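# Plug the sections fed by the red and blue funnels

## Task

Hidden behind the cover, the funnel pipes may cross, and one pipe is blocked for good. Work out which section the red-banded funnel's pipe empties over and set the red plug on that section's flat front face. Do likewise with the blue plug for the blue-banded funnel's section. Marbles may be dropped into the funnels or back into their tray from just above. A marble is the only thing allowed to leave the table, and even that is unwelcome. Both plugs must stay in place without the robot holding them. At the end, release everything and move the grippers away.

## Robot and tools

Robot: two arms, left_arm and right_arm, each with six revolute joints and a parallel gripper. Each arm has a wrist camera: cam_left_wrist and cam_right_wrist, both 616x616 fisheye images.

Frame: every position in a result uses one scene frame in metres. The origin sits on the table surface midway between the arms, +z is up, +x reaches out across the table, and left_arm is on the +y side. The arm names do not correspond to image sides. Printed hand positions can be off, more so when the arm is stretched far. end_effector_position is the point between the pads when closed; the fingers point along the gripper's +z and open along its y. Closed fingertips extend about 33 mm past that point, open ones about 9 mm, and closing pushes the tips about 24 mm further out, so leave that gap above surfaces.

execute_actions takes "actions", a list holding at most one item, and an optional "pictures" boolean (images come by default). An empty list just reports the state. A wait item is {"steps": N}, N up to 300; it sends nothing and returns once N control steps (1/30 s each) have elapsed since the previous result, reply time included. A motion item is {"rows": [...], "steps": N} with 1 to 15 rows and N up to 15 (default 15). One row is used per step; if rows run out, the last one repeats. A refused call moves nothing.

Each row is a single flat list of 18 numbers covering both arms, even when only one moves. First left_arm: six absolute joint targets in radians (waist, shoulder, elbow, forearm roll, wrist pitch, wrist roll, matching the Joint positions order), then gripper position, force_limit, speed. Then the same nine for right_arm. Joint targets are absolute angles, not offsets. Ranges: waist, shoulder, forearm roll, wrist pitch, wrist roll -6.283 to 6.283; elbow -2.792 to 2.792. A target more than 0.010 rad outside a range, and beyond the current angle, gets the call refused; real limits may differ by 0.010 rad, and a joint pushed past its real limit stops there with a "joint sent to its limit" line (possibly referring to an earlier action). Missing that line does not prove more travel exists.

Gripper numbers are each in [-1, 1] and absolute. position: +1 fully open (140 mm), pads touch near -0.8, -1 closes until blocked. force_limit: roughly 14 N at -1, 60 N at 0, 107 N at +1 on parts up to 40 mm wide. speed: about 30 mm/s at -1, 140 at 0, 250 at +1. To leave a gripper unchanged, repeat its previous three values; 0 is a real command. To grasp, send -1 and confirm object_status 2. object_status: 0 moving, 1 blocked while opening, 2 blocked while closing (holding), 3 reached target or pads met (a thin part might still be held). A stopped gripper holds until position changes by 0.01 or more or the object yields. To squeeze harder while status is 2, raise force_limit and toggle position between -1 and -0.98. position_measured is in counts: 3 fully open, 230 pads together, not linear.

Motion limits: target speeds capped at 2.09 rad/s (waist, shoulder), 3.14 (elbow), 3.93 (wrist joints), with 0.3 s ramp; an arm's joints are slowed to finish together. Each step the target is held within 0.456 rad (waist, shoulder), 0.683 (elbow), 0.854 (wrist joints) of the measured angle, and scaled back if it would move the gripper over 70 mm from where it is. So distant goals need several calls. Between calls the arms keep heading to the last row sent, until they nearly stop or a step is HELD.

Result lines: the state line gives each gripper's position, quaternion (wxyz) and velocities; Joint positions and Joint velocities list each arm's joints in order; joint torques in the same order (offset, scaled, noisy; not used for fault checks); Flange force is the outside force on the gripper including held weight, noisy especially after sudden stops, or "no reading". "joint command not followed" means a clearance check altered joint targets; HELD marks steps where your row was not sent. MOTOR HOT warns of overheating; OVER-TEMPERATURE FAULT means brakes engaged.

Faults: contact torque at the load limit (waist and shoulder 323, elbow 152, wrist joints 42.7 N m, held weight included) or an outside force of 144 N stops that arm for 10 s and drops the rest of the call. Avoid arm-to-arm collisions, slamming, dropping parts, hard pushes, and anything falling off the table. Brief tugs on held parts or nudges to loose items may occur.

zoom_image: {"camera": one of cam_left_wrist or cam_right_wrist, "region": [x0, y0, x1, y1]} in pixels of that camera's latest image, top-left origin, at most 504 by 504; returns a sharper close-up.

Calibration is given per camera (fisheye K, D, T_world_to_cam mapping scene frame to camera), with small errors; results list changed camera poses.

finished_scene: {"scene": current scene number}; ends the scene irreversibly and reports success. Call it only after both plugs rest on their own and the grippers are open and withdrawn.

Each tool is called after "Call:" by a JSON object that holds its "op" and its "data", one argument or row to a line.

## Session

I'll start by looking at the scene.

Call:
{"op": "execute_actions", "data": {
  "actions": []
}}

Scene clock: 0.00 s of 8850.00 s.
left_arm: end_effector_position=(+0.8762, +0.4158, +0.2743) position_measured=3 object_status=3 end_effector_quat_wxyz=(-0.272, +0.290, +0.917, +0.026) end_effector_velocity=(-0.001, +0.001, +0.001) end_effector_angular_velocity=(+0.000, +0.000, +0.001) | right_arm: end_effector_position=(+0.3737, -0.4995, +0.2577) position_measured=3 object_status=3 end_effector_quat_wxyz=(-0.127, +0.981, +0.043, +0.139) end_effector_velocity=(+0.000, -0.000, -0.001) end_effector_angular_velocity=(+0.001, +0.002, -0.001)
Joint positions: left_arm=[-0.217  0.742  0.922  0.119  2.018 -1.133] | right_arm=[-0.192 -0.341  2.221  0.377  1.11   1.03 ]
Joint velocities: left_arm=[ 0.001 -0.001  0.001  0.     0.001 -0.   ] | right_arm=[-0.001  0.001  0.     0.     0.    -0.   ]
Joint torques (N m, as the joint torque sensors report them, + toward a larger angle): no reading
Flange force (N, the push that the arm receives, along the gripper's own x y z axes): no reading

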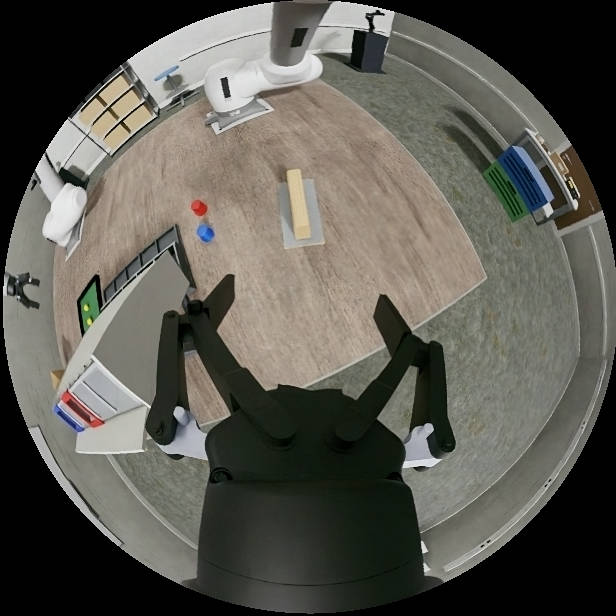

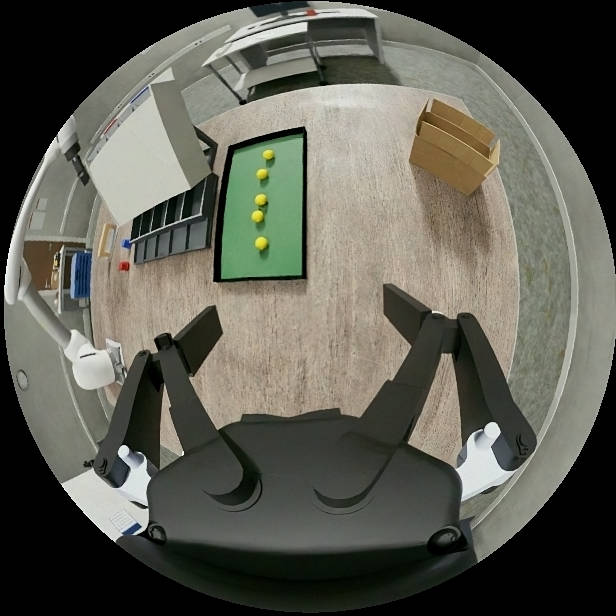

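Call:
{"op": "zoom_image", "data": {
  "camera": "cam_left_wrist",
  "region": [30, 150, 350, 470]
}}

Call:
{"op": "zoom_image", "data": {
  "camera": "cam_right_wrist",
  "region": [40, 40, 340, 340]
}}

Region (30, 150, 350, 470) of cam_left_wrist's 616x616 image, scaled by 1.575, with more detail than that image has.

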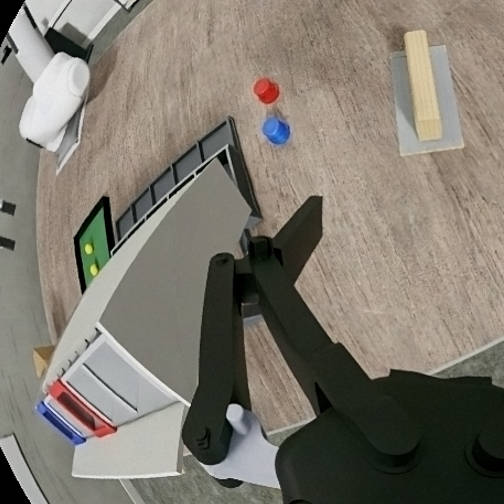

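Region (40, 40, 340, 340) of cam_right_wrist's 616x616 image, scaled by 1.680, with more detail than that image has.

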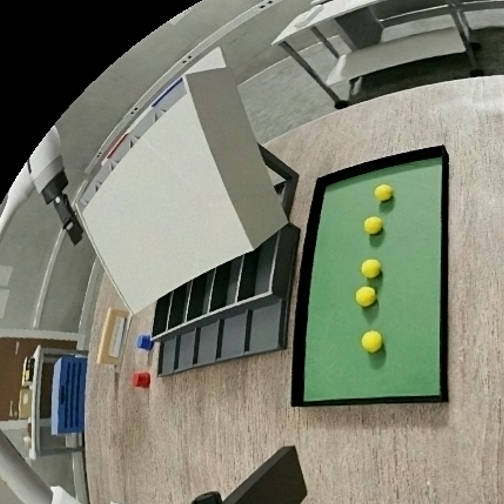

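Call:
{"op": "execute_actions", "data": {
  "actions": [
    {"rows": [[-0.833,-0.596,2.244,0,0.883,1.571,0.0,0,0, 0.366,0.070,1.941,0,1.130,1.819,0.0,0,0]], "steps": 15}
  ],
  "pictures": false
}}

Call:
{"op": "execute_actions", "data": {
  "actions": [
    {"steps": 45}
  ]
}}

Scene clock: 103.03 s of 8850.00 s.
left_arm: end_effector_position=(+0.7908, +0.2240, +0.2530) position_measured=129 object_status=3 end_effector_quat_wxyz=(-0.106, +0.631, +0.768, +0.011) end_effector_velocity=(+0.001, +0.000, -0.001) end_effector_angular_velocity=(+0.000, +0.001, +0.001) | right_arm: end_effector_position=(+0.4902, -0.3521, +0.2003) position_measured=129 object_status=3 end_effector_quat_wxyz=(-0.000, +1.000, +0.000, +0.000) end_effector_velocity=(+0.000, -0.000, -0.000) end_effector_angular_velocity=(-0.000, -0.000, -0.000)
Joint positions: left_arm=[-0.468  0.484  1.308  0.071  1.55  -0.651] | right_arm=[ 0.366  0.07   1.941 -0.     1.13   1.819]
Joint velocities: left_arm=[ 0.     0.002 -0.001  0.     0.    -0.   ] | right_arm=[-0.     0.001 -0.    -0.    -0.001  0.   ]
Joint torques (N m, as the joint torque sensors report them, + toward a larger angle): left_arm=[-20.18 -69.49 -28.91  -0.93  -2.59   0.95] | right_arm=[ -2.16 -46.94 -35.47   3.58   0.04   0.11]
Flange force (N, the push that the arm receives, along the gripper's own x y z axes): left_arm=[23.7 12.0 -23.7] | right_arm=[6.1 -5.5 -0.8]
FORCE FAULT: contact force on the left arm reached its limit, and that arm stopped for 10 seconds. The contact can be on any part of that arm, not only on its tool. That arm's remaining commands of this call were not run. That arm holds still and accepts commands again. Move the arm away from the contact; if what it grips holds it there, let go first. Pushing or pulling that hard again can fault the arm again.
The stop of the left arm began at step 105 of this call (marked STOPPED below). From that step on that arm followed nothing that you had sent. 1 of its steps, steps kept back included, did not run and will not run. Nothing is kept back now, and the robot has no last target.
Steps of this call (steps 1 to 90: nothing new was sent; then 89.53 s passed at rest; steps 91 to 105: all 15 steps of this action; steps 106 to 405: the stop continued). Readings (joint positions | what the end effector reports):
91: left_arm=[-0.217 0.742 0.923 0.119 2.017 -1.132] | right_arm=[-0.191 -0.341 2.221 0.377 1.110 1.030] | left_arm position_measured=3 object_status=0 | right_arm position_measured=3 object_status=0
92: left_arm=[-0.222 0.737 0.931 0.118 2.007 -1.122] | right_arm=[-0.186 -0.336 2.218 0.372 1.110 1.040] | left_arm position_measured=8 object_status=0 | right_arm position_measured=8 object_status=0
94: left_arm=[-0.255 0.704 0.981 0.109 1.944 -1.059] | right_arm=[-0.153 -0.306 2.198 0.345 1.111 1.098] | left_arm position_measured=23 object_status=0 | right_arm position_measured=23 object_status=0
98: left_arm=[-0.346 0.613 1.117 0.088 1.774 -0.889] | right_arm=[-0.003 -0.184 2.114 0.233 1.117 1.332] | left_arm position_measured=53 object_status=0 | right_arm position_measured=53 object_status=0
105: left_arm=[-0.469 0.485 1.309 0.071 1.550 -0.651] | right_arm=[0.267 0.002 1.988 0.063 1.127 1.688] | left_arm position_measured=107 object_status=0 | right_arm position_measured=107 object_status=0 STOPPED (the left arm)
405: the state above

Scene clock: 103.07 s of 8850.00 s.
left_arm: end_effector_position=(+0.7908, +0.2241, +0.2530) position_measured=129 object_status=3 end_effector_quat_wxyz=(-0.106, +0.631, +0.768, +0.011) end_effector_velocity=(+0.000, -0.000, +0.001) end_effector_angular_velocity=(-0.001, -0.002, +0.001) | right_arm: end_effector_position=(+0.4902, -0.3521, +0.2003) position_measured=129 object_status=3 end_effector_quat_wxyz=(-0.000, +1.000, +0.000, +0.000) end_effector_velocity=(-0.000, -0.000, -0.000) end_effector_angular_velocity=(-0.000, +0.001, -0.000)
Joint positions: left_arm=[-0.468  0.484  1.308  0.072  1.55  -0.651] | right_arm=[ 0.366  0.07   1.941 -0.     1.13   1.819]
Joint velocities: left_arm=[ 0.    -0.001  0.    -0.001 -0.001 -0.   ] | right_arm=[-0.    -0.     0.001 -0.     0.     0.   ]
Joint torques (N m, as the joint torque sensors report them, + toward a larger angle): left_arm=[-17.2  -68.27 -28.43  -0.26  -2.27   0.93] | right_arm=[ -0.8  -47.17 -35.78   3.62   0.16   0.09]
Flange force (N, the push that the arm receives, along the gripper's own x y z axes): left_arm=[22.1 7.5 -24.8] | right_arm=[5.8 -3.3 -0.4]
A stop began in an earlier call of the same reply, so what this call sent did not run. Send another action.
Steps of this call (step 1: nothing new was sent). Readings (joint positions | what the end effector reports):
1: the state above
camera_calibration (this result's frames):
cam_left_wrist: T_world_to_cam=[[0.936269, 0.343833, -0.0719639, -0.806951], [0.349108, -0.887975, 0.299374, -0.159264], [0.0390325, -0.305418, -0.951418, 0.4775], [0, 0, 0, 1]] pos_world=[0.792486, 0.281871, 0.44391]
cam_right_wrist: T_world_to_cam=[[-0.110322, -0.993603, 0.0241107, -0.311377], [-0.935194, 0.111989, 0.335961, 0.436081], [-0.336512, 0.0145158, -0.941567, 0.529249], [0, 0, 0, 1]] pos_world=[0.551567, -0.365904, 0.359325]

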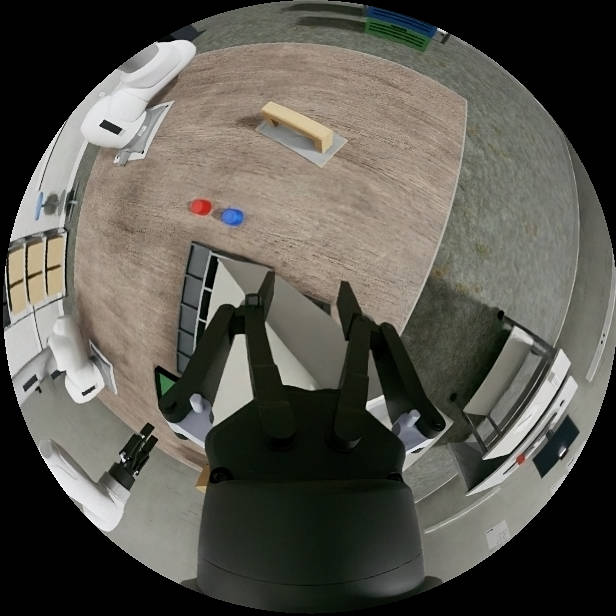

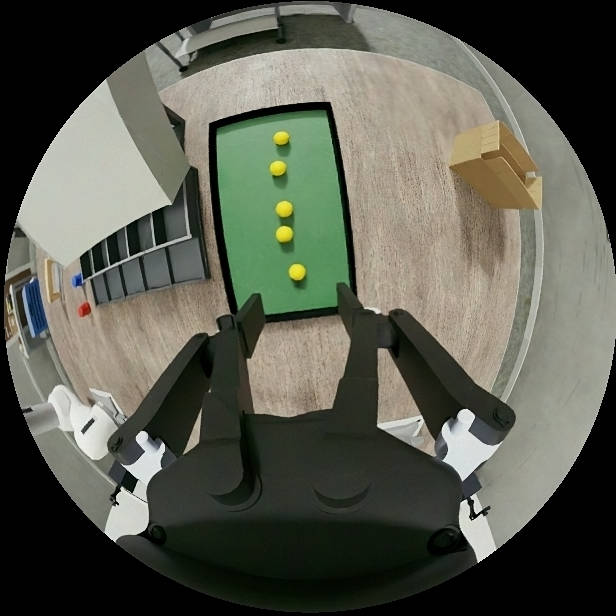

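Call:
{"op": "execute_actions", "data": {
  "actions": [
    {"rows": [[-0.33,0.42,1.308,0.07,1.55,-0.651,0.0,0,0, 0.366,0.070,1.941,0,1.130,1.819,0.0,0,0]], "steps": 15}
  ],
  "pictures": false
}}

Scene clock: 108.30 s of 8850.00 s.
left_arm: end_effector_position=(+0.8148, +0.3277, +0.3026) position_measured=129 object_status=3 end_effector_quat_wxyz=(-0.075, +0.577, +0.813, +0.013) end_effector_velocity=(+0.000, -0.000, +0.000) end_effector_angular_velocity=(+0.000, -0.001, -0.001) | right_arm: end_effector_position=(+0.4902, -0.3521, +0.2003) position_measured=129 object_status=3 end_effector_quat_wxyz=(-0.000, +1.000, +0.000, +0.000) end_effector_velocity=(-0.000, +0.000, +0.001) end_effector_angular_velocity=(+0.001, -0.001, -0.000)
Joint positions: left_arm=[-0.33   0.42   1.308  0.07   1.55  -0.651] | right_arm=[ 0.366  0.07   1.941 -0.     1.13   1.819]
Joint velocities: left_arm=[-0.001 -0.    -0.     0.001  0.    -0.   ] | right_arm=[ 0.    -0.001  0.     0.    -0.    -0.   ]
Joint torques (N m, as the joint torque sensors report them, + toward a larger angle): left_arm=[ -1.56 -81.36 -36.34   4.45   0.05   0.23] | right_arm=[ -1.19 -46.39 -35.65   3.75  -0.03   0.08]
Flange force (N, the push that the arm receives, along the gripper's own x y z axes): left_arm=[-4.5 9.6 -5.6] | right_arm=[4.9 -3.8 -1.3]
Steps of this call (steps 1 to 90: nothing new was sent; then 1.73 s passed at rest; steps 91 to 105: all 15 steps of this action). Readings (joint positions | what the end effector reports):
91: left_arm=[-0.468 0.484 1.308 0.071 1.550 -0.651] | right_arm=[0.366 0.070 1.941 -0.000 1.130 1.819] | left_arm position_measured=129 object_status=3 | right_arm position_measured=129 object_status=3
92: left_arm=[-0.463 0.482 1.308 0.070 1.550 -0.651] | right_arm=[0.366 0.070 1.941 -0.000 1.130 1.819] | left_arm position_measured=129 object_status=3 | right_arm position_measured=129 object_status=3
94: left_arm=[-0.430 0.467 1.308 0.070 1.550 -0.651] | right_arm=[0.366 0.070 1.941 -0.000 1.130 1.819] | left_arm position_measured=129 object_status=3 | right_arm position_measured=129 object_status=3
98: left_arm=[-0.344 0.427 1.308 0.070 1.550 -0.651] | right_arm=[0.366 0.070 1.941 -0.000 1.130 1.819] | left_arm position_measured=129 object_status=3 | right_arm position_measured=129 object_status=3
105: the state above

Call:
{"op": "zoom_image", "data": {
  "camera": "cam_left_wrist",
  "region": [150, 170, 310, 330]
}}

Call:
{"op": "zoom_image", "data": {
  "camera": "cam_right_wrist",
  "region": [60, 90, 380, 340]
}}

Region (150, 170, 310, 330) of cam_left_wrist's 616x616 image, scaled by 3.150, with more detail than that image has.

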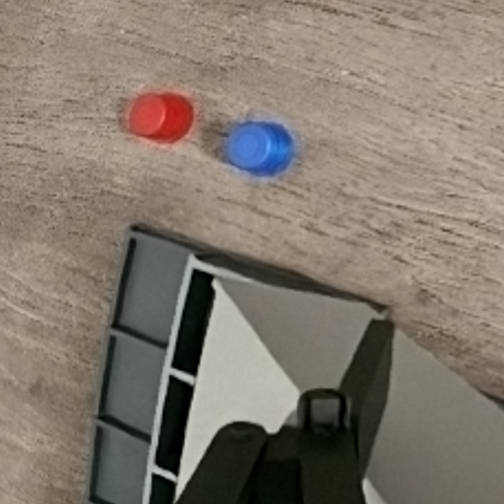

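Region (60, 90, 380, 340) of cam_right_wrist's 616x616 image, scaled by 1.575, with more detail than that image has; it fills the top 394 rows of this view, and the rest is white.

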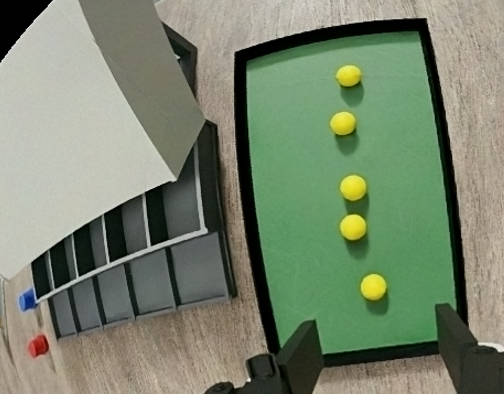

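Call:
{"op": "execute_actions", "data": {
  "actions": [
    {"rows": [[-0.33,0.014,1.810,0.03,1.318,0.15,0.0,0,0, 0.3725,0.1932,2.0733,0,0.8751,1.8253,0.0,0,0]], "steps": 15}
  ],
  "pictures": false
}}

Call:
{"op": "execute_actions", "data": {
  "actions": [
    {"rows": [[-0.33,0.014,1.810,0.03,1.318,0.15,0.0,0,0, 0.3725,0.1932,2.0733,0,0.8751,1.8253,0.0,0,0],[-0.33,0.014,1.810,0.03,1.318,0.15,0.0,0,0, 0.3725,0.1932,2.0733,0,0.8751,1.8253,0.0,0,0],[-0.33,0.014,1.810,0.03,1.318,0.15,0.0,0,0, 0.3725,0.1932,2.0733,0,0.8751,1.8253,0.0,0,0],[-0.5742,0.0259,2.0895,0,1.0262,1.0176,0.0,0,0, 0.3725,0.1932,2.0733,0,0.8751,1.8253,0.0,0,0]], "steps": 15}
  ],
  "pictures": false
}}

Call:
{"op": "execute_actions", "data": {
  "actions": [
    {"steps": 10}
  ]
}}

Scene clock: 191.57 s of 8850.00 s.
left_arm: end_effector_position=(+0.6300, +0.3735, +0.3042) position_measured=129 object_status=3 end_effector_quat_wxyz=(-0.015, +0.831, +0.555, +0.009) end_effector_velocity=(-0.352, +0.088, -0.061) end_effector_angular_velocity=(-0.137, -0.154, -1.307) | right_arm: end_effector_position=(+0.4879, -0.3490, +0.0700) position_measured=129 object_status=3 end_effector_quat_wxyz=(+0.000, +1.000, +0.000, -0.000) end_effector_velocity=(+0.000, -0.000, +0.000) end_effector_angular_velocity=(+0.000, -0.001, -0.001)
Joint positions: left_arm=[-0.33   0.051  1.764  0.034  1.339  0.076] | right_arm=[ 0.372  0.193  2.073 -0.     0.875  1.825]
Joint velocities: left_arm=[-0.    -0.676  0.824 -0.067 -0.379  1.311] | right_arm=[-0.001 -0.001  0.     0.    -0.001  0.   ]
Joint torques (N m, as the joint torque sensors report them, + toward a larger angle): left_arm=[ -7.77 -20.27 -43.34   5.24  -1.07   0.07] | right_arm=[ -1.59 -54.31 -30.14   3.04   0.16   0.06]
Flange force (N, the push that the arm receives, along the gripper's own x y z axes): left_arm=[3.5 2.7 -2.5] | right_arm=[6.3 -4.6 2.9]
Steps of this call (steps 1 to 15: the robot went on to your last target; steps 16 to 90: nothing new was sent; then 79.77 s passed at rest; steps 91 to 105: all 15 steps of this action). Readings (joint positions | what the end effector reports):
91: left_arm=[-0.330 0.420 1.309 0.070 1.550 -0.650] | right_arm=[0.366 0.070 1.941 -0.000 1.129 1.819] | left_arm position_measured=129 object_status=3 | right_arm position_measured=129 object_status=3
92: left_arm=[-0.330 0.415 1.315 0.070 1.547 -0.640] | right_arm=[0.366 0.074 1.946 -0.000 1.119 1.819] | left_arm position_measured=129 object_status=3 | right_arm position_measured=129 object_status=3
94: left_arm=[-0.330 0.383 1.355 0.067 1.529 -0.577] | right_arm=[0.368 0.104 1.978 -0.000 1.056 1.821] | left_arm position_measured=129 object_status=3 | right_arm position_measured=129 object_status=3
98: left_arm=[-0.330 0.260 1.506 0.054 1.458 -0.334] | right_arm=[0.371 0.178 2.057 -0.000 0.907 1.825] | left_arm position_measured=129 object_status=3 | right_arm position_measured=129 object_status=3
105: the state above

Scene clock: 192.07 s of 8850.00 s.
left_arm: end_effector_position=(+0.5502, +0.3005, +0.1961) position_measured=129 object_status=3 end_effector_quat_wxyz=(-0.004, +0.984, +0.177, +0.002) end_effector_velocity=(-0.249, -0.213, -0.328) end_effector_angular_velocity=(-0.049, +0.044, -2.471) | right_arm: end_effector_position=(+0.4880, -0.3490, +0.0701) position_measured=129 object_status=3 end_effector_quat_wxyz=(+0.000, +1.000, +0.000, -0.000) end_effector_velocity=(+0.001, +0.000, +0.001) end_effector_angular_velocity=(+0.000, -0.002, +0.000)
Joint positions: left_arm=[-0.496  0.023  1.999  0.01   1.12   0.737] | right_arm=[ 0.372  0.193  2.073 -0.     0.875  1.825]
Joint velocities: left_arm=[-0.545  0.023  0.628 -0.067 -0.651  1.949] | right_arm=[ 0.    -0.001 -0.001 -0.    -0.001  0.   ]
Joint torques (N m, as the joint torque sensors report them, + toward a larger angle): left_arm=[ -0.44 -45.34 -35.62   4.41  -0.09   0.25] | right_arm=[ -0.91 -53.95 -31.01   3.26   0.12   0.01]
Flange force (N, the push that the arm receives, along the gripper's own x y z axes): left_arm=[7.3 4.4 0.4] | right_arm=[4.2 -3.1 2.1]
Steps of this call (steps 1 to 15: all 15 steps of this action). Readings (joint positions | what the end effector reports):
1: left_arm=[-0.330 0.032 1.788 0.032 1.329 0.114] | right_arm=[0.372 0.193 2.073 -0.000 0.875 1.825] | left_arm position_measured=129 object_status=3 | right_arm position_measured=129 object_status=3
2: left_arm=[-0.330 0.020 1.803 0.031 1.322 0.138] | right_arm=[0.372 0.193 2.073 -0.000 0.875 1.825] | left_arm position_measured=129 object_status=3 | right_arm position_measured=129 object_status=3
4: left_arm=[-0.330 0.014 1.810 0.030 1.318 0.150] | right_arm=[0.372 0.193 2.073 -0.000 0.875 1.825] | left_arm position_measured=129 object_status=3 | right_arm position_measured=129 object_status=3
8: left_arm=[-0.368 0.017 1.851 0.026 1.274 0.277] | right_arm=[0.372 0.193 2.073 -0.000 0.875 1.825] | left_arm position_measured=129 object_status=3 | right_arm position_measured=129 object_status=3
15: the state above

Scene clock: 192.40 s of 8850.00 s.
left_arm: end_effector_position=(+0.5121, +0.2732, +0.1502) position_measured=129 object_status=3 end_effector_quat_wxyz=(+0.000, +1.000, +0.000, +0.000) end_effector_velocity=(-0.001, +0.001, -0.001) end_effector_angular_velocity=(+0.001, +0.001, -0.002) | right_arm: end_effector_position=(+0.4880, -0.3490, +0.0702) position_measured=129 object_status=3 end_effector_quat_wxyz=(+0.000, +1.000, +0.000, +0.000) end_effector_velocity=(+0.000, -0.000, -0.000) end_effector_angular_velocity=(-0.000, +0.001, -0.001)
Joint positions: left_arm=[-0.574  0.026  2.089  0.     1.026  1.017] | right_arm=[ 0.372  0.193  2.073 -0.     0.875  1.825]
Joint velocities: left_arm=[ 0.001  0.     0.002  0.    -0.     0.002] | right_arm=[-0.001  0.001 -0.     0.     0.     0.   ]
Joint torques (N m, as the joint torque sensors report them, + toward a larger angle): left_arm=[ -0.59 -40.37 -33.49   4.02  -0.17   0.38] | right_arm=[ -1.73 -54.07 -30.14   3.21   0.14   0.13]
Flange force (N, the push that the arm receives, along the gripper's own x y z axes): left_arm=[6.2 2.6 -1.0] | right_arm=[5.6 -4.6 1.4]
Steps of this call (steps 1 to 10: the robot went on to your last target). Readings (joint positions | what the end effector reports):
1: left_arm=[-0.514 0.023 2.021 0.007 1.098 0.803] | right_arm=[0.372 0.193 2.073 -0.000 0.875 1.825] | left_arm position_measured=129 object_status=3 | right_arm position_measured=129 object_status=3
2: left_arm=[-0.532 0.024 2.041 0.005 1.077 0.868] | right_arm=[0.372 0.193 2.073 -0.000 0.875 1.825] | left_arm position_measured=129 object_status=3 | right_arm position_measured=129 object_status=3
4: left_arm=[-0.560 0.025 2.074 0.002 1.043 0.968] | right_arm=[0.372 0.193 2.073 -0.000 0.875 1.825] | left_arm position_measured=129 object_status=3 | right_arm position_measured=129 object_status=3
8: left_arm=[-0.574 0.026 2.089 0.000 1.026 1.017] | right_arm=[0.372 0.193 2.073 -0.000 0.875 1.825] | left_arm position_measured=129 object_status=3 | right_arm position_measured=129 object_status=3
10: the state above
camera_calibration (this result's frames):
cam_left_wrist: T_world_to_cam=[[0.151177, -0.988355, 0.0173104, 0.182362], [-0.869348, -0.124598, 0.478235, 0.400959], [-0.470509, -0.0873469, -0.878061, 0.595898], [0, 0, 0, 1]] pos_world=[0.60138, 0.282247, 0.328326]
cam_right_wrist: T_world_to_cam=[[-0.110031, -0.993628, 0.0244191, -0.305597], [-0.935034, 0.111811, 0.336467, 0.477202], [-0.337053, 0.0141889, -0.941379, 0.406102], [0, 0, 0, 1]] pos_world=[0.549453, -0.362768, 0.229195]

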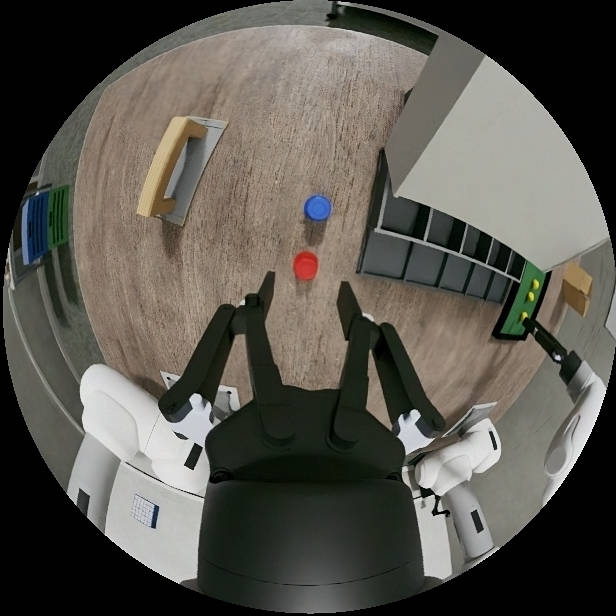

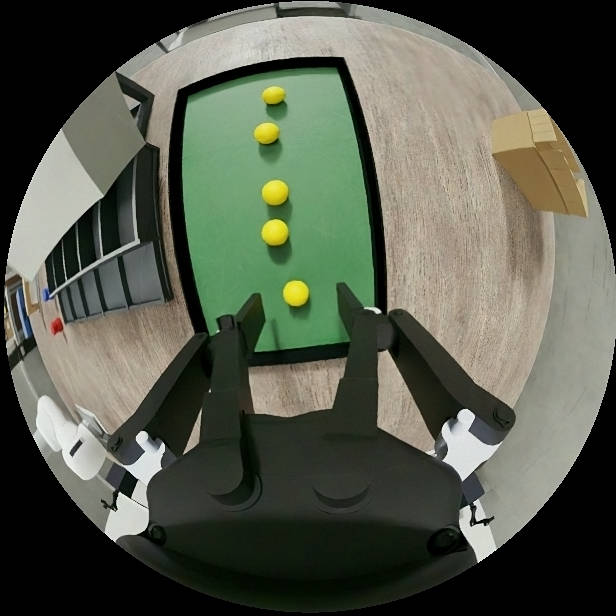

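Call:
{"op": "zoom_image", "data": {
  "camera": "cam_right_wrist",
  "region": [220, 200, 400, 380]
}}

Call:
{"op": "zoom_image", "data": {
  "camera": "cam_left_wrist",
  "region": [230, 150, 550, 350]
}}

Region (220, 200, 400, 380) of cam_right_wrist's 616x616 image, scaled by 2.800, with more detail than that image has.

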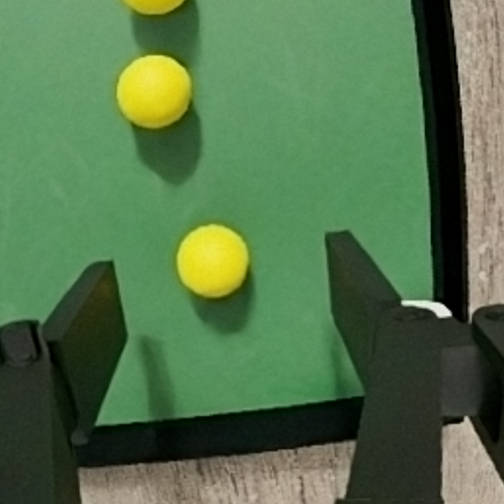

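Region (230, 150, 550, 350) of cam_left_wrist's 616x616 image, scaled by 1.575, with more detail than that image has; it fills the top 315 rows of this view, and the rest is white.

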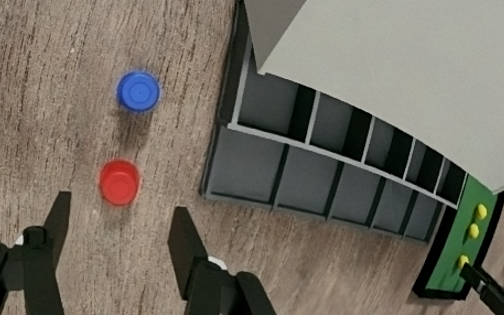

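Call:
{"op": "zoom_image", "data": {
  "camera": "cam_left_wrist",
  "region": [250, 180, 370, 300]
}}

Region (250, 180, 370, 300) of cam_left_wrist's 616x616 image, scaled by 4.200, with more detail than that image has.

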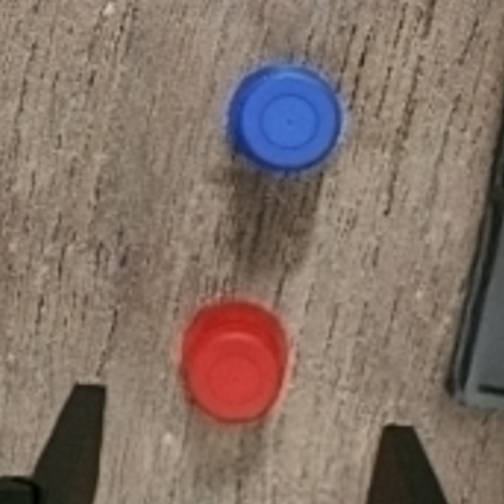

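Call:
{"op": "execute_actions", "data": {
  "actions": [
    {"rows": [[-0.5907,0.0884,2.1761,0,0.8771,1.0011,0.0,0,0, 0.3773,0.2327,2.0932,0,0.8158,1.8301,0.0,0,0]], "steps": 12}
  ],
  "pictures": false
}}

Call:
{"op": "execute_actions", "data": {
  "actions": [
    {"rows": [[-0.5907,0.1361,2.2070,0,0.7985,1.0011,0.0,0,0, 0.3773,0.2327,2.0932,0,0.8158,1.8301,-1,0,-0.3]], "steps": 10}
  ],
  "pictures": false
}}

Call:
{"op": "execute_actions", "data": {
  "actions": [
    {"rows": [[-0.5907,0.1361,2.2070,0,0.7985,1.0011,-1,0.2,-0.3, 0.3773,0.2327,2.0932,0,0.8158,1.8301,-1,0,-0.3]], "steps": 15}
  ]
}}

Scene clock: 228.90 s of 8850.00 s.
left_arm: end_effector_position=(+0.5002, +0.2712, +0.0802) position_measured=129 object_status=3 end_effector_quat_wxyz=(+0.000, +1.000, +0.000, -0.000) end_effector_velocity=(-0.003, +0.001, -0.003) end_effector_angular_velocity=(+0.003, +0.004, -0.001) | right_arm: end_effector_position=(+0.4890, -0.3459, +0.0401) position_measured=129 object_status=3 end_effector_quat_wxyz=(-0.000, +1.000, +0.000, -0.000) end_effector_velocity=(+0.000, -0.000, -0.000) end_effector_angular_velocity=(+0.000, -0.001, -0.001)
Joint positions: left_arm=[-0.591  0.089  2.176 -0.     0.877  1.001] | right_arm=[0.377 0.233 2.093 0.    0.816 1.83 ]
Joint velocities: left_arm=[-0.001  0.001  0.006  0.    -0.002 -0.001] | right_arm=[-0.001  0.     0.     0.    -0.002  0.   ]
Joint torques (N m, as the joint torque sensors report them, + toward a larger angle): left_arm=[ -1.63 -43.02 -29.41   3.67  -0.09   0.33] | right_arm=[ -1.92 -54.52 -28.82   2.87   0.02   0.09]
Flange force (N, the push that the arm receives, along the gripper's own x y z axes): left_arm=[8.0 2.0 2.1] | right_arm=[2.5 -4.1 0.2]
Steps of this call (steps 1 to 30: the robot went on to your last target; steps 31 to 90: nothing new was sent; then 33.10 s passed at rest; steps 91 to 102: all 12 steps of this action). Readings (joint positions | what the end effector reports):
91: left_arm=[-0.574 0.026 2.090 -0.000 1.025 1.018] | right_arm=[0.373 0.193 2.073 0.000 0.874 1.825] | left_arm position_measured=129 object_status=3 | right_arm position_measured=129 object_status=3
92: left_arm=[-0.575 0.030 2.096 -0.000 1.015 1.017] | right_arm=[0.373 0.198 2.075 0.000 0.866 1.826] | left_arm position_measured=129 object_status=3 | right_arm position_measured=129 object_status=3
94: left_arm=[-0.582 0.056 2.132 -0.000 0.953 1.010] | right_arm=[0.376 0.224 2.089 0.000 0.828 1.829] | left_arm position_measured=129 object_status=3 | right_arm position_measured=129 object_status=3
98: left_arm=[-0.591 0.089 2.176 -0.000 0.878 1.001] | right_arm=[0.377 0.233 2.093 0.000 0.816 1.830] | left_arm position_measured=129 object_status=3 | right_arm position_measured=129 object_status=3
102: the state above

Scene clock: 229.23 s of 8850.00 s.
left_arm: end_effector_position=(+0.5000, +0.2713, +0.0441) position_measured=129 object_status=3 end_effector_quat_wxyz=(-0.000, +1.000, +0.000, -0.000) end_effector_velocity=(+0.001, -0.000, -0.000) end_effector_angular_velocity=(-0.002, -0.002, +0.002) | right_arm: end_effector_position=(+0.4890, -0.3459, +0.0401) position_measured=178 object_status=0 end_effector_quat_wxyz=(-0.000, +1.000, +0.000, -0.000) end_effector_velocity=(+0.000, -0.001, -0.001) end_effector_angular_velocity=(-0.001, +0.002, -0.003)
Joint positions: left_arm=[-0.591  0.136  2.207  0.     0.799  1.001] | right_arm=[0.377 0.233 2.093 0.    0.816 1.83 ]
Joint velocities: left_arm=[ 0.001 -0.     0.    -0.001 -0.003 -0.   ] | right_arm=[-0.003  0.002  0.    -0.    -0.     0.   ]
Joint torques (N m, as the joint torque sensors report them, + toward a larger angle): left_arm=[ -0.64 -45.19 -27.49   3.56  -0.28   0.15] | right_arm=[ -1.33 -55.24 -28.65   2.83   0.08   0.1 ]
Flange force (N, the push that the arm receives, along the gripper's own x y z axes): left_arm=[5.4 1.3 -1.1] | right_arm=[4.2 -3.1 0.6]
Steps of this call (steps 1 to 10: all 10 steps of this action). Readings (joint positions | what the end effector reports):
1: left_arm=[-0.591 0.089 2.176 -0.000 0.876 1.001] | right_arm=[0.377 0.233 2.093 0.000 0.816 1.830] | left_arm position_measured=129 object_status=3 | right_arm position_measured=129 object_status=0
2: left_arm=[-0.591 0.094 2.180 0.000 0.867 1.001] | right_arm=[0.377 0.233 2.093 0.000 0.816 1.830] | left_arm position_measured=129 object_status=3 | right_arm position_measured=132 object_status=0
4: left_arm=[-0.591 0.122 2.199 0.000 0.821 1.001] | right_arm=[0.377 0.233 2.093 0.000 0.816 1.830] | left_arm position_measured=129 object_status=3 | right_arm position_measured=144 object_status=0
8: left_arm=[-0.591 0.136 2.207 0.000 0.799 1.001] | right_arm=[0.377 0.233 2.093 0.000 0.816 1.830] | left_arm position_measured=129 object_status=3 | right_arm position_measured=167 object_status=0
10: the state above

Scene clock: 229.73 s of 8850.00 s.
left_arm: end_effector_position=(+0.5000, +0.2713, +0.0443) position_measured=191 object_status=0 end_effector_quat_wxyz=(-0.000, +1.000, +0.000, +0.000) end_effector_velocity=(-0.000, +0.001, -0.000) end_effector_angular_velocity=(+0.000, +0.001, +0.001) | right_arm: end_effector_position=(+0.4890, -0.3460, +0.0401) position_measured=199 object_status=2 end_effector_quat_wxyz=(+0.000, +1.000, +0.000, -0.000) end_effector_velocity=(+0.001, +0.000, +0.000) end_effector_angular_velocity=(+0.001, -0.002, -0.001)
Joint positions: left_arm=[-0.591  0.136  2.207  0.     0.799  1.001] | right_arm=[0.377 0.233 2.093 0.    0.816 1.83 ]
Joint velocities: left_arm=[ 0.001  0.     0.001  0.    -0.    -0.   ] | right_arm=[-0.    -0.001 -0.     0.001 -0.001 -0.   ]
Joint torques (N m, as the joint torque sensors report them, + toward a larger angle): left_arm=[-15.57 -25.47 -24.2   -4.19  -7.16   0.36] | right_arm=[ -1.21 -56.57 -28.98   2.88   0.04   0.11]
Flange force (N, the push that the arm receives, along the gripper's own x y z axes): left_arm=[4.1 -33.5 -45.6] | right_arm=[4.7 -4.0 1.9]
Steps of this call (steps 1 to 15: all 15 steps of this action). Readings (joint positions | what the end effector reports):
1: left_arm=[-0.591 0.136 2.207 0.000 0.799 1.001] | right_arm=[0.377 0.233 2.093 0.000 0.816 1.830] | left_arm position_measured=129 object_status=0 | right_arm position_measured=184 object_status=0
2: left_arm=[-0.591 0.136 2.207 0.000 0.799 1.001] | right_arm=[0.377 0.233 2.093 0.000 0.816 1.830] | left_arm position_measured=132 object_status=0 | right_arm position_measured=190 object_status=0
4: left_arm=[-0.591 0.136 2.207 0.000 0.799 1.001] | right_arm=[0.377 0.233 2.093 0.000 0.816 1.830] | left_arm position_measured=144 object_status=0 | right_arm position_measured=199 object_status=0
8: left_arm=[-0.591 0.136 2.207 0.000 0.799 1.001] | right_arm=[0.377 0.233 2.093 0.000 0.816 1.830] | left_arm position_measured=167 object_status=0 | right_arm position_measured=199 object_status=0
15: the state above
camera_calibration (this result's frames):
cam_left_wrist: T_world_to_cam=[[0.150896, -0.988402, 0.0170926, 0.184319], [-0.869363, -0.124453, 0.478246, 0.440852], [-0.470572, -0.0870252, -0.87806, 0.496966], [0, 0, 0, 1]] pos_world=[0.589305, 0.280295, 0.222379]
cam_right_wrist: T_world_to_cam=[[-0.110104, -0.993622, 0.0243556, -0.301709], [-0.934988, 0.111857, 0.33658, 0.487871], [-0.337157, 0.0142865, -0.94134, 0.378219], [0, 0, 0, 1]] pos_world=[0.550454, -0.35976, 0.199173]

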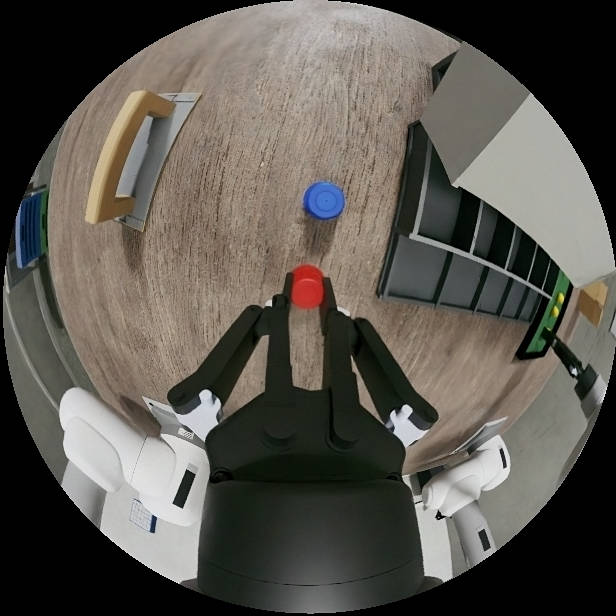

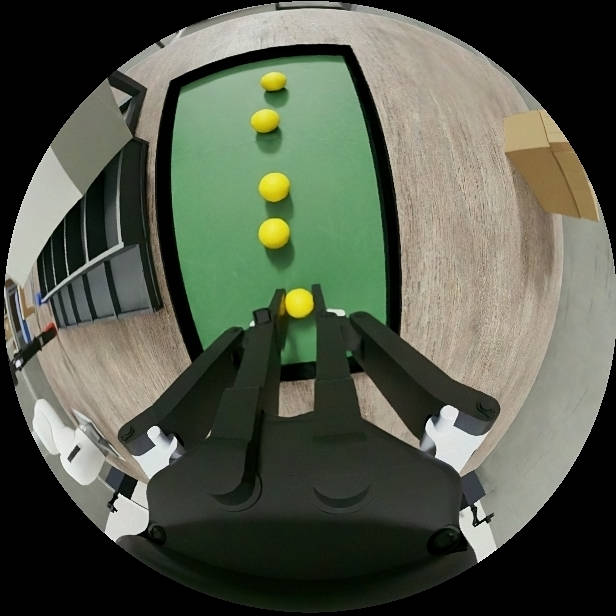

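Call:
{"op": "execute_actions", "data": {
  "actions": [
    {"rows": [[-0.5907,0.1281,2.2019,0,0.8116,1.0011,-1,0.2,-0.3, 0.3773,0.2327,2.0932,0,0.8158,1.8301,-1,0,-0.3]], "steps": 10}
  ]
}}

Call:
{"op": "zoom_image", "data": {
  "camera": "cam_left_wrist",
  "region": [250, 240, 370, 360]
}}

Scene clock: 233.97 s of 8850.00 s.
left_arm: end_effector_position=(+0.5002, +0.2712, +0.0500) position_measured=192 object_status=2 end_effector_quat_wxyz=(-0.000, +1.000, +0.000, -0.000) end_effector_velocity=(+0.001, +0.000, +0.002) end_effector_angular_velocity=(-0.001, -0.002, +0.000) | right_arm: end_effector_position=(+0.4890, -0.3460, +0.0401) position_measured=199 object_status=2 end_effector_quat_wxyz=(+0.000, +1.000, +0.000, -0.000) end_effector_velocity=(+0.000, +0.000, +0.001) end_effector_angular_velocity=(+0.000, -0.001, +0.000)
Joint positions: left_arm=[-0.591  0.128  2.202 -0.     0.812  1.001] | right_arm=[ 0.377  0.233  2.093 -0.     0.816  1.83 ]
Joint velocities: left_arm=[ 0.001 -0.003 -0.001  0.001  0.001  0.   ] | right_arm=[ 0.001 -0.001 -0.     0.     0.     0.   ]
Joint torques (N m, as the joint torque sensors report them, + toward a larger angle): left_arm=[ -0.77 -46.19 -28.34   3.53  -0.58   0.15] | right_arm=[ -1.93 -56.19 -27.9    2.74   0.18   0.03]
Flange force (N, the push that the arm receives, along the gripper's own x y z axes): left_arm=[7.3 2.3 0.8] | right_arm=[5.4 -5.7 0.4]
Steps of this call (steps 1 to 15: the robot went on to your last target; steps 16 to 90: nothing new was sent; then 0.90 s passed at rest; steps 91 to 100: all 10 steps of this action). Readings (joint positions | what the end effector reports):
91: left_arm=[-0.591 0.136 2.207 -0.000 0.799 1.001] | right_arm=[0.377 0.233 2.093 -0.000 0.816 1.830] | left_arm position_measured=191 object_status=2 | right_arm position_measured=199 object_status=2
92: left_arm=[-0.591 0.133 2.205 -0.001 0.805 1.001] | right_arm=[0.377 0.233 2.093 -0.000 0.816 1.830] | left_arm position_measured=191 object_status=2 | right_arm position_measured=199 object_status=2
94: left_arm=[-0.591 0.129 2.202 -0.001 0.811 1.001] | right_arm=[0.377 0.233 2.093 -0.000 0.816 1.830] | left_arm position_measured=192 object_status=2 | right_arm position_measured=199 object_status=2
98: left_arm=[-0.591 0.128 2.202 -0.000 0.811 1.001] | right_arm=[0.377 0.233 2.093 -0.000 0.816 1.830] | left_arm position_measured=192 object_status=2 | right_arm position_measured=199 object_status=2
100: the state above
camera_calibration (this result's frames):
cam_left_wrist: T_world_to_cam=[[0.151174, -0.988357, 0.0172481, 0.183873], [-0.869247, -0.124607, 0.478418, 0.438181], [-0.470698, -0.0873172, -0.877963, 0.50221], [0, 0, 0, 1]] pos_world=[0.58948, 0.280184, 0.228117]
cam_right_wrist: T_world_to_cam=[[-0.1101, -0.993622, 0.0243598, -0.301715], [-0.934988, 0.111855, 0.336581, 0.487863], [-0.337159, 0.0142816, -0.941339, 0.378216], [0, 0, 0, 1]] pos_world=[0.550446, -0.359762, 0.199174]

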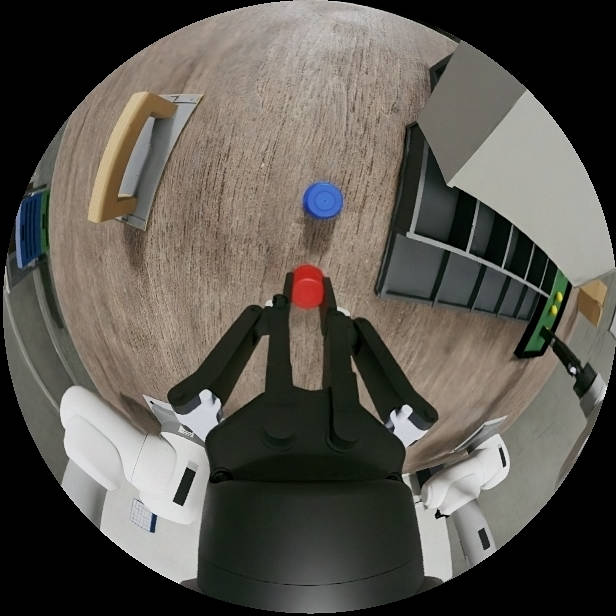

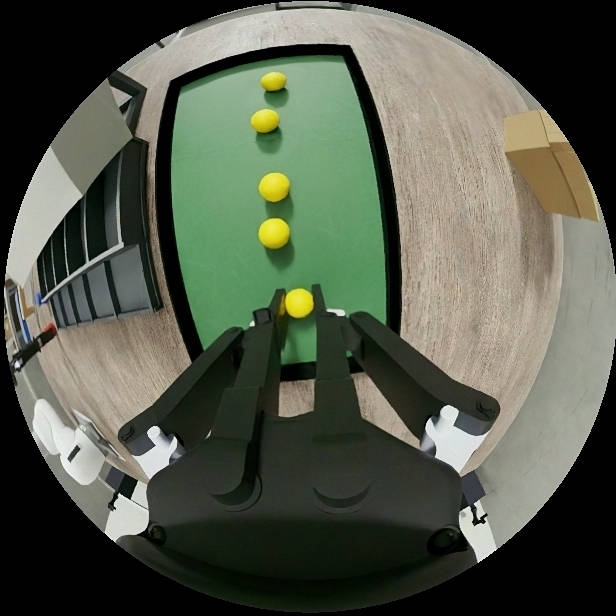

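Region (250, 240, 370, 360) of cam_left_wrist's 616x616 image, scaled by 4.200, with more detail than that image has.

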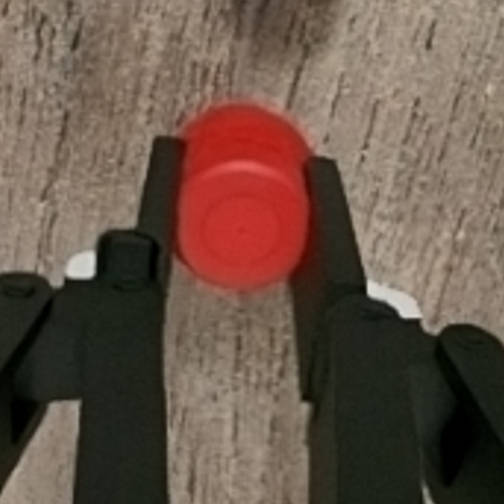

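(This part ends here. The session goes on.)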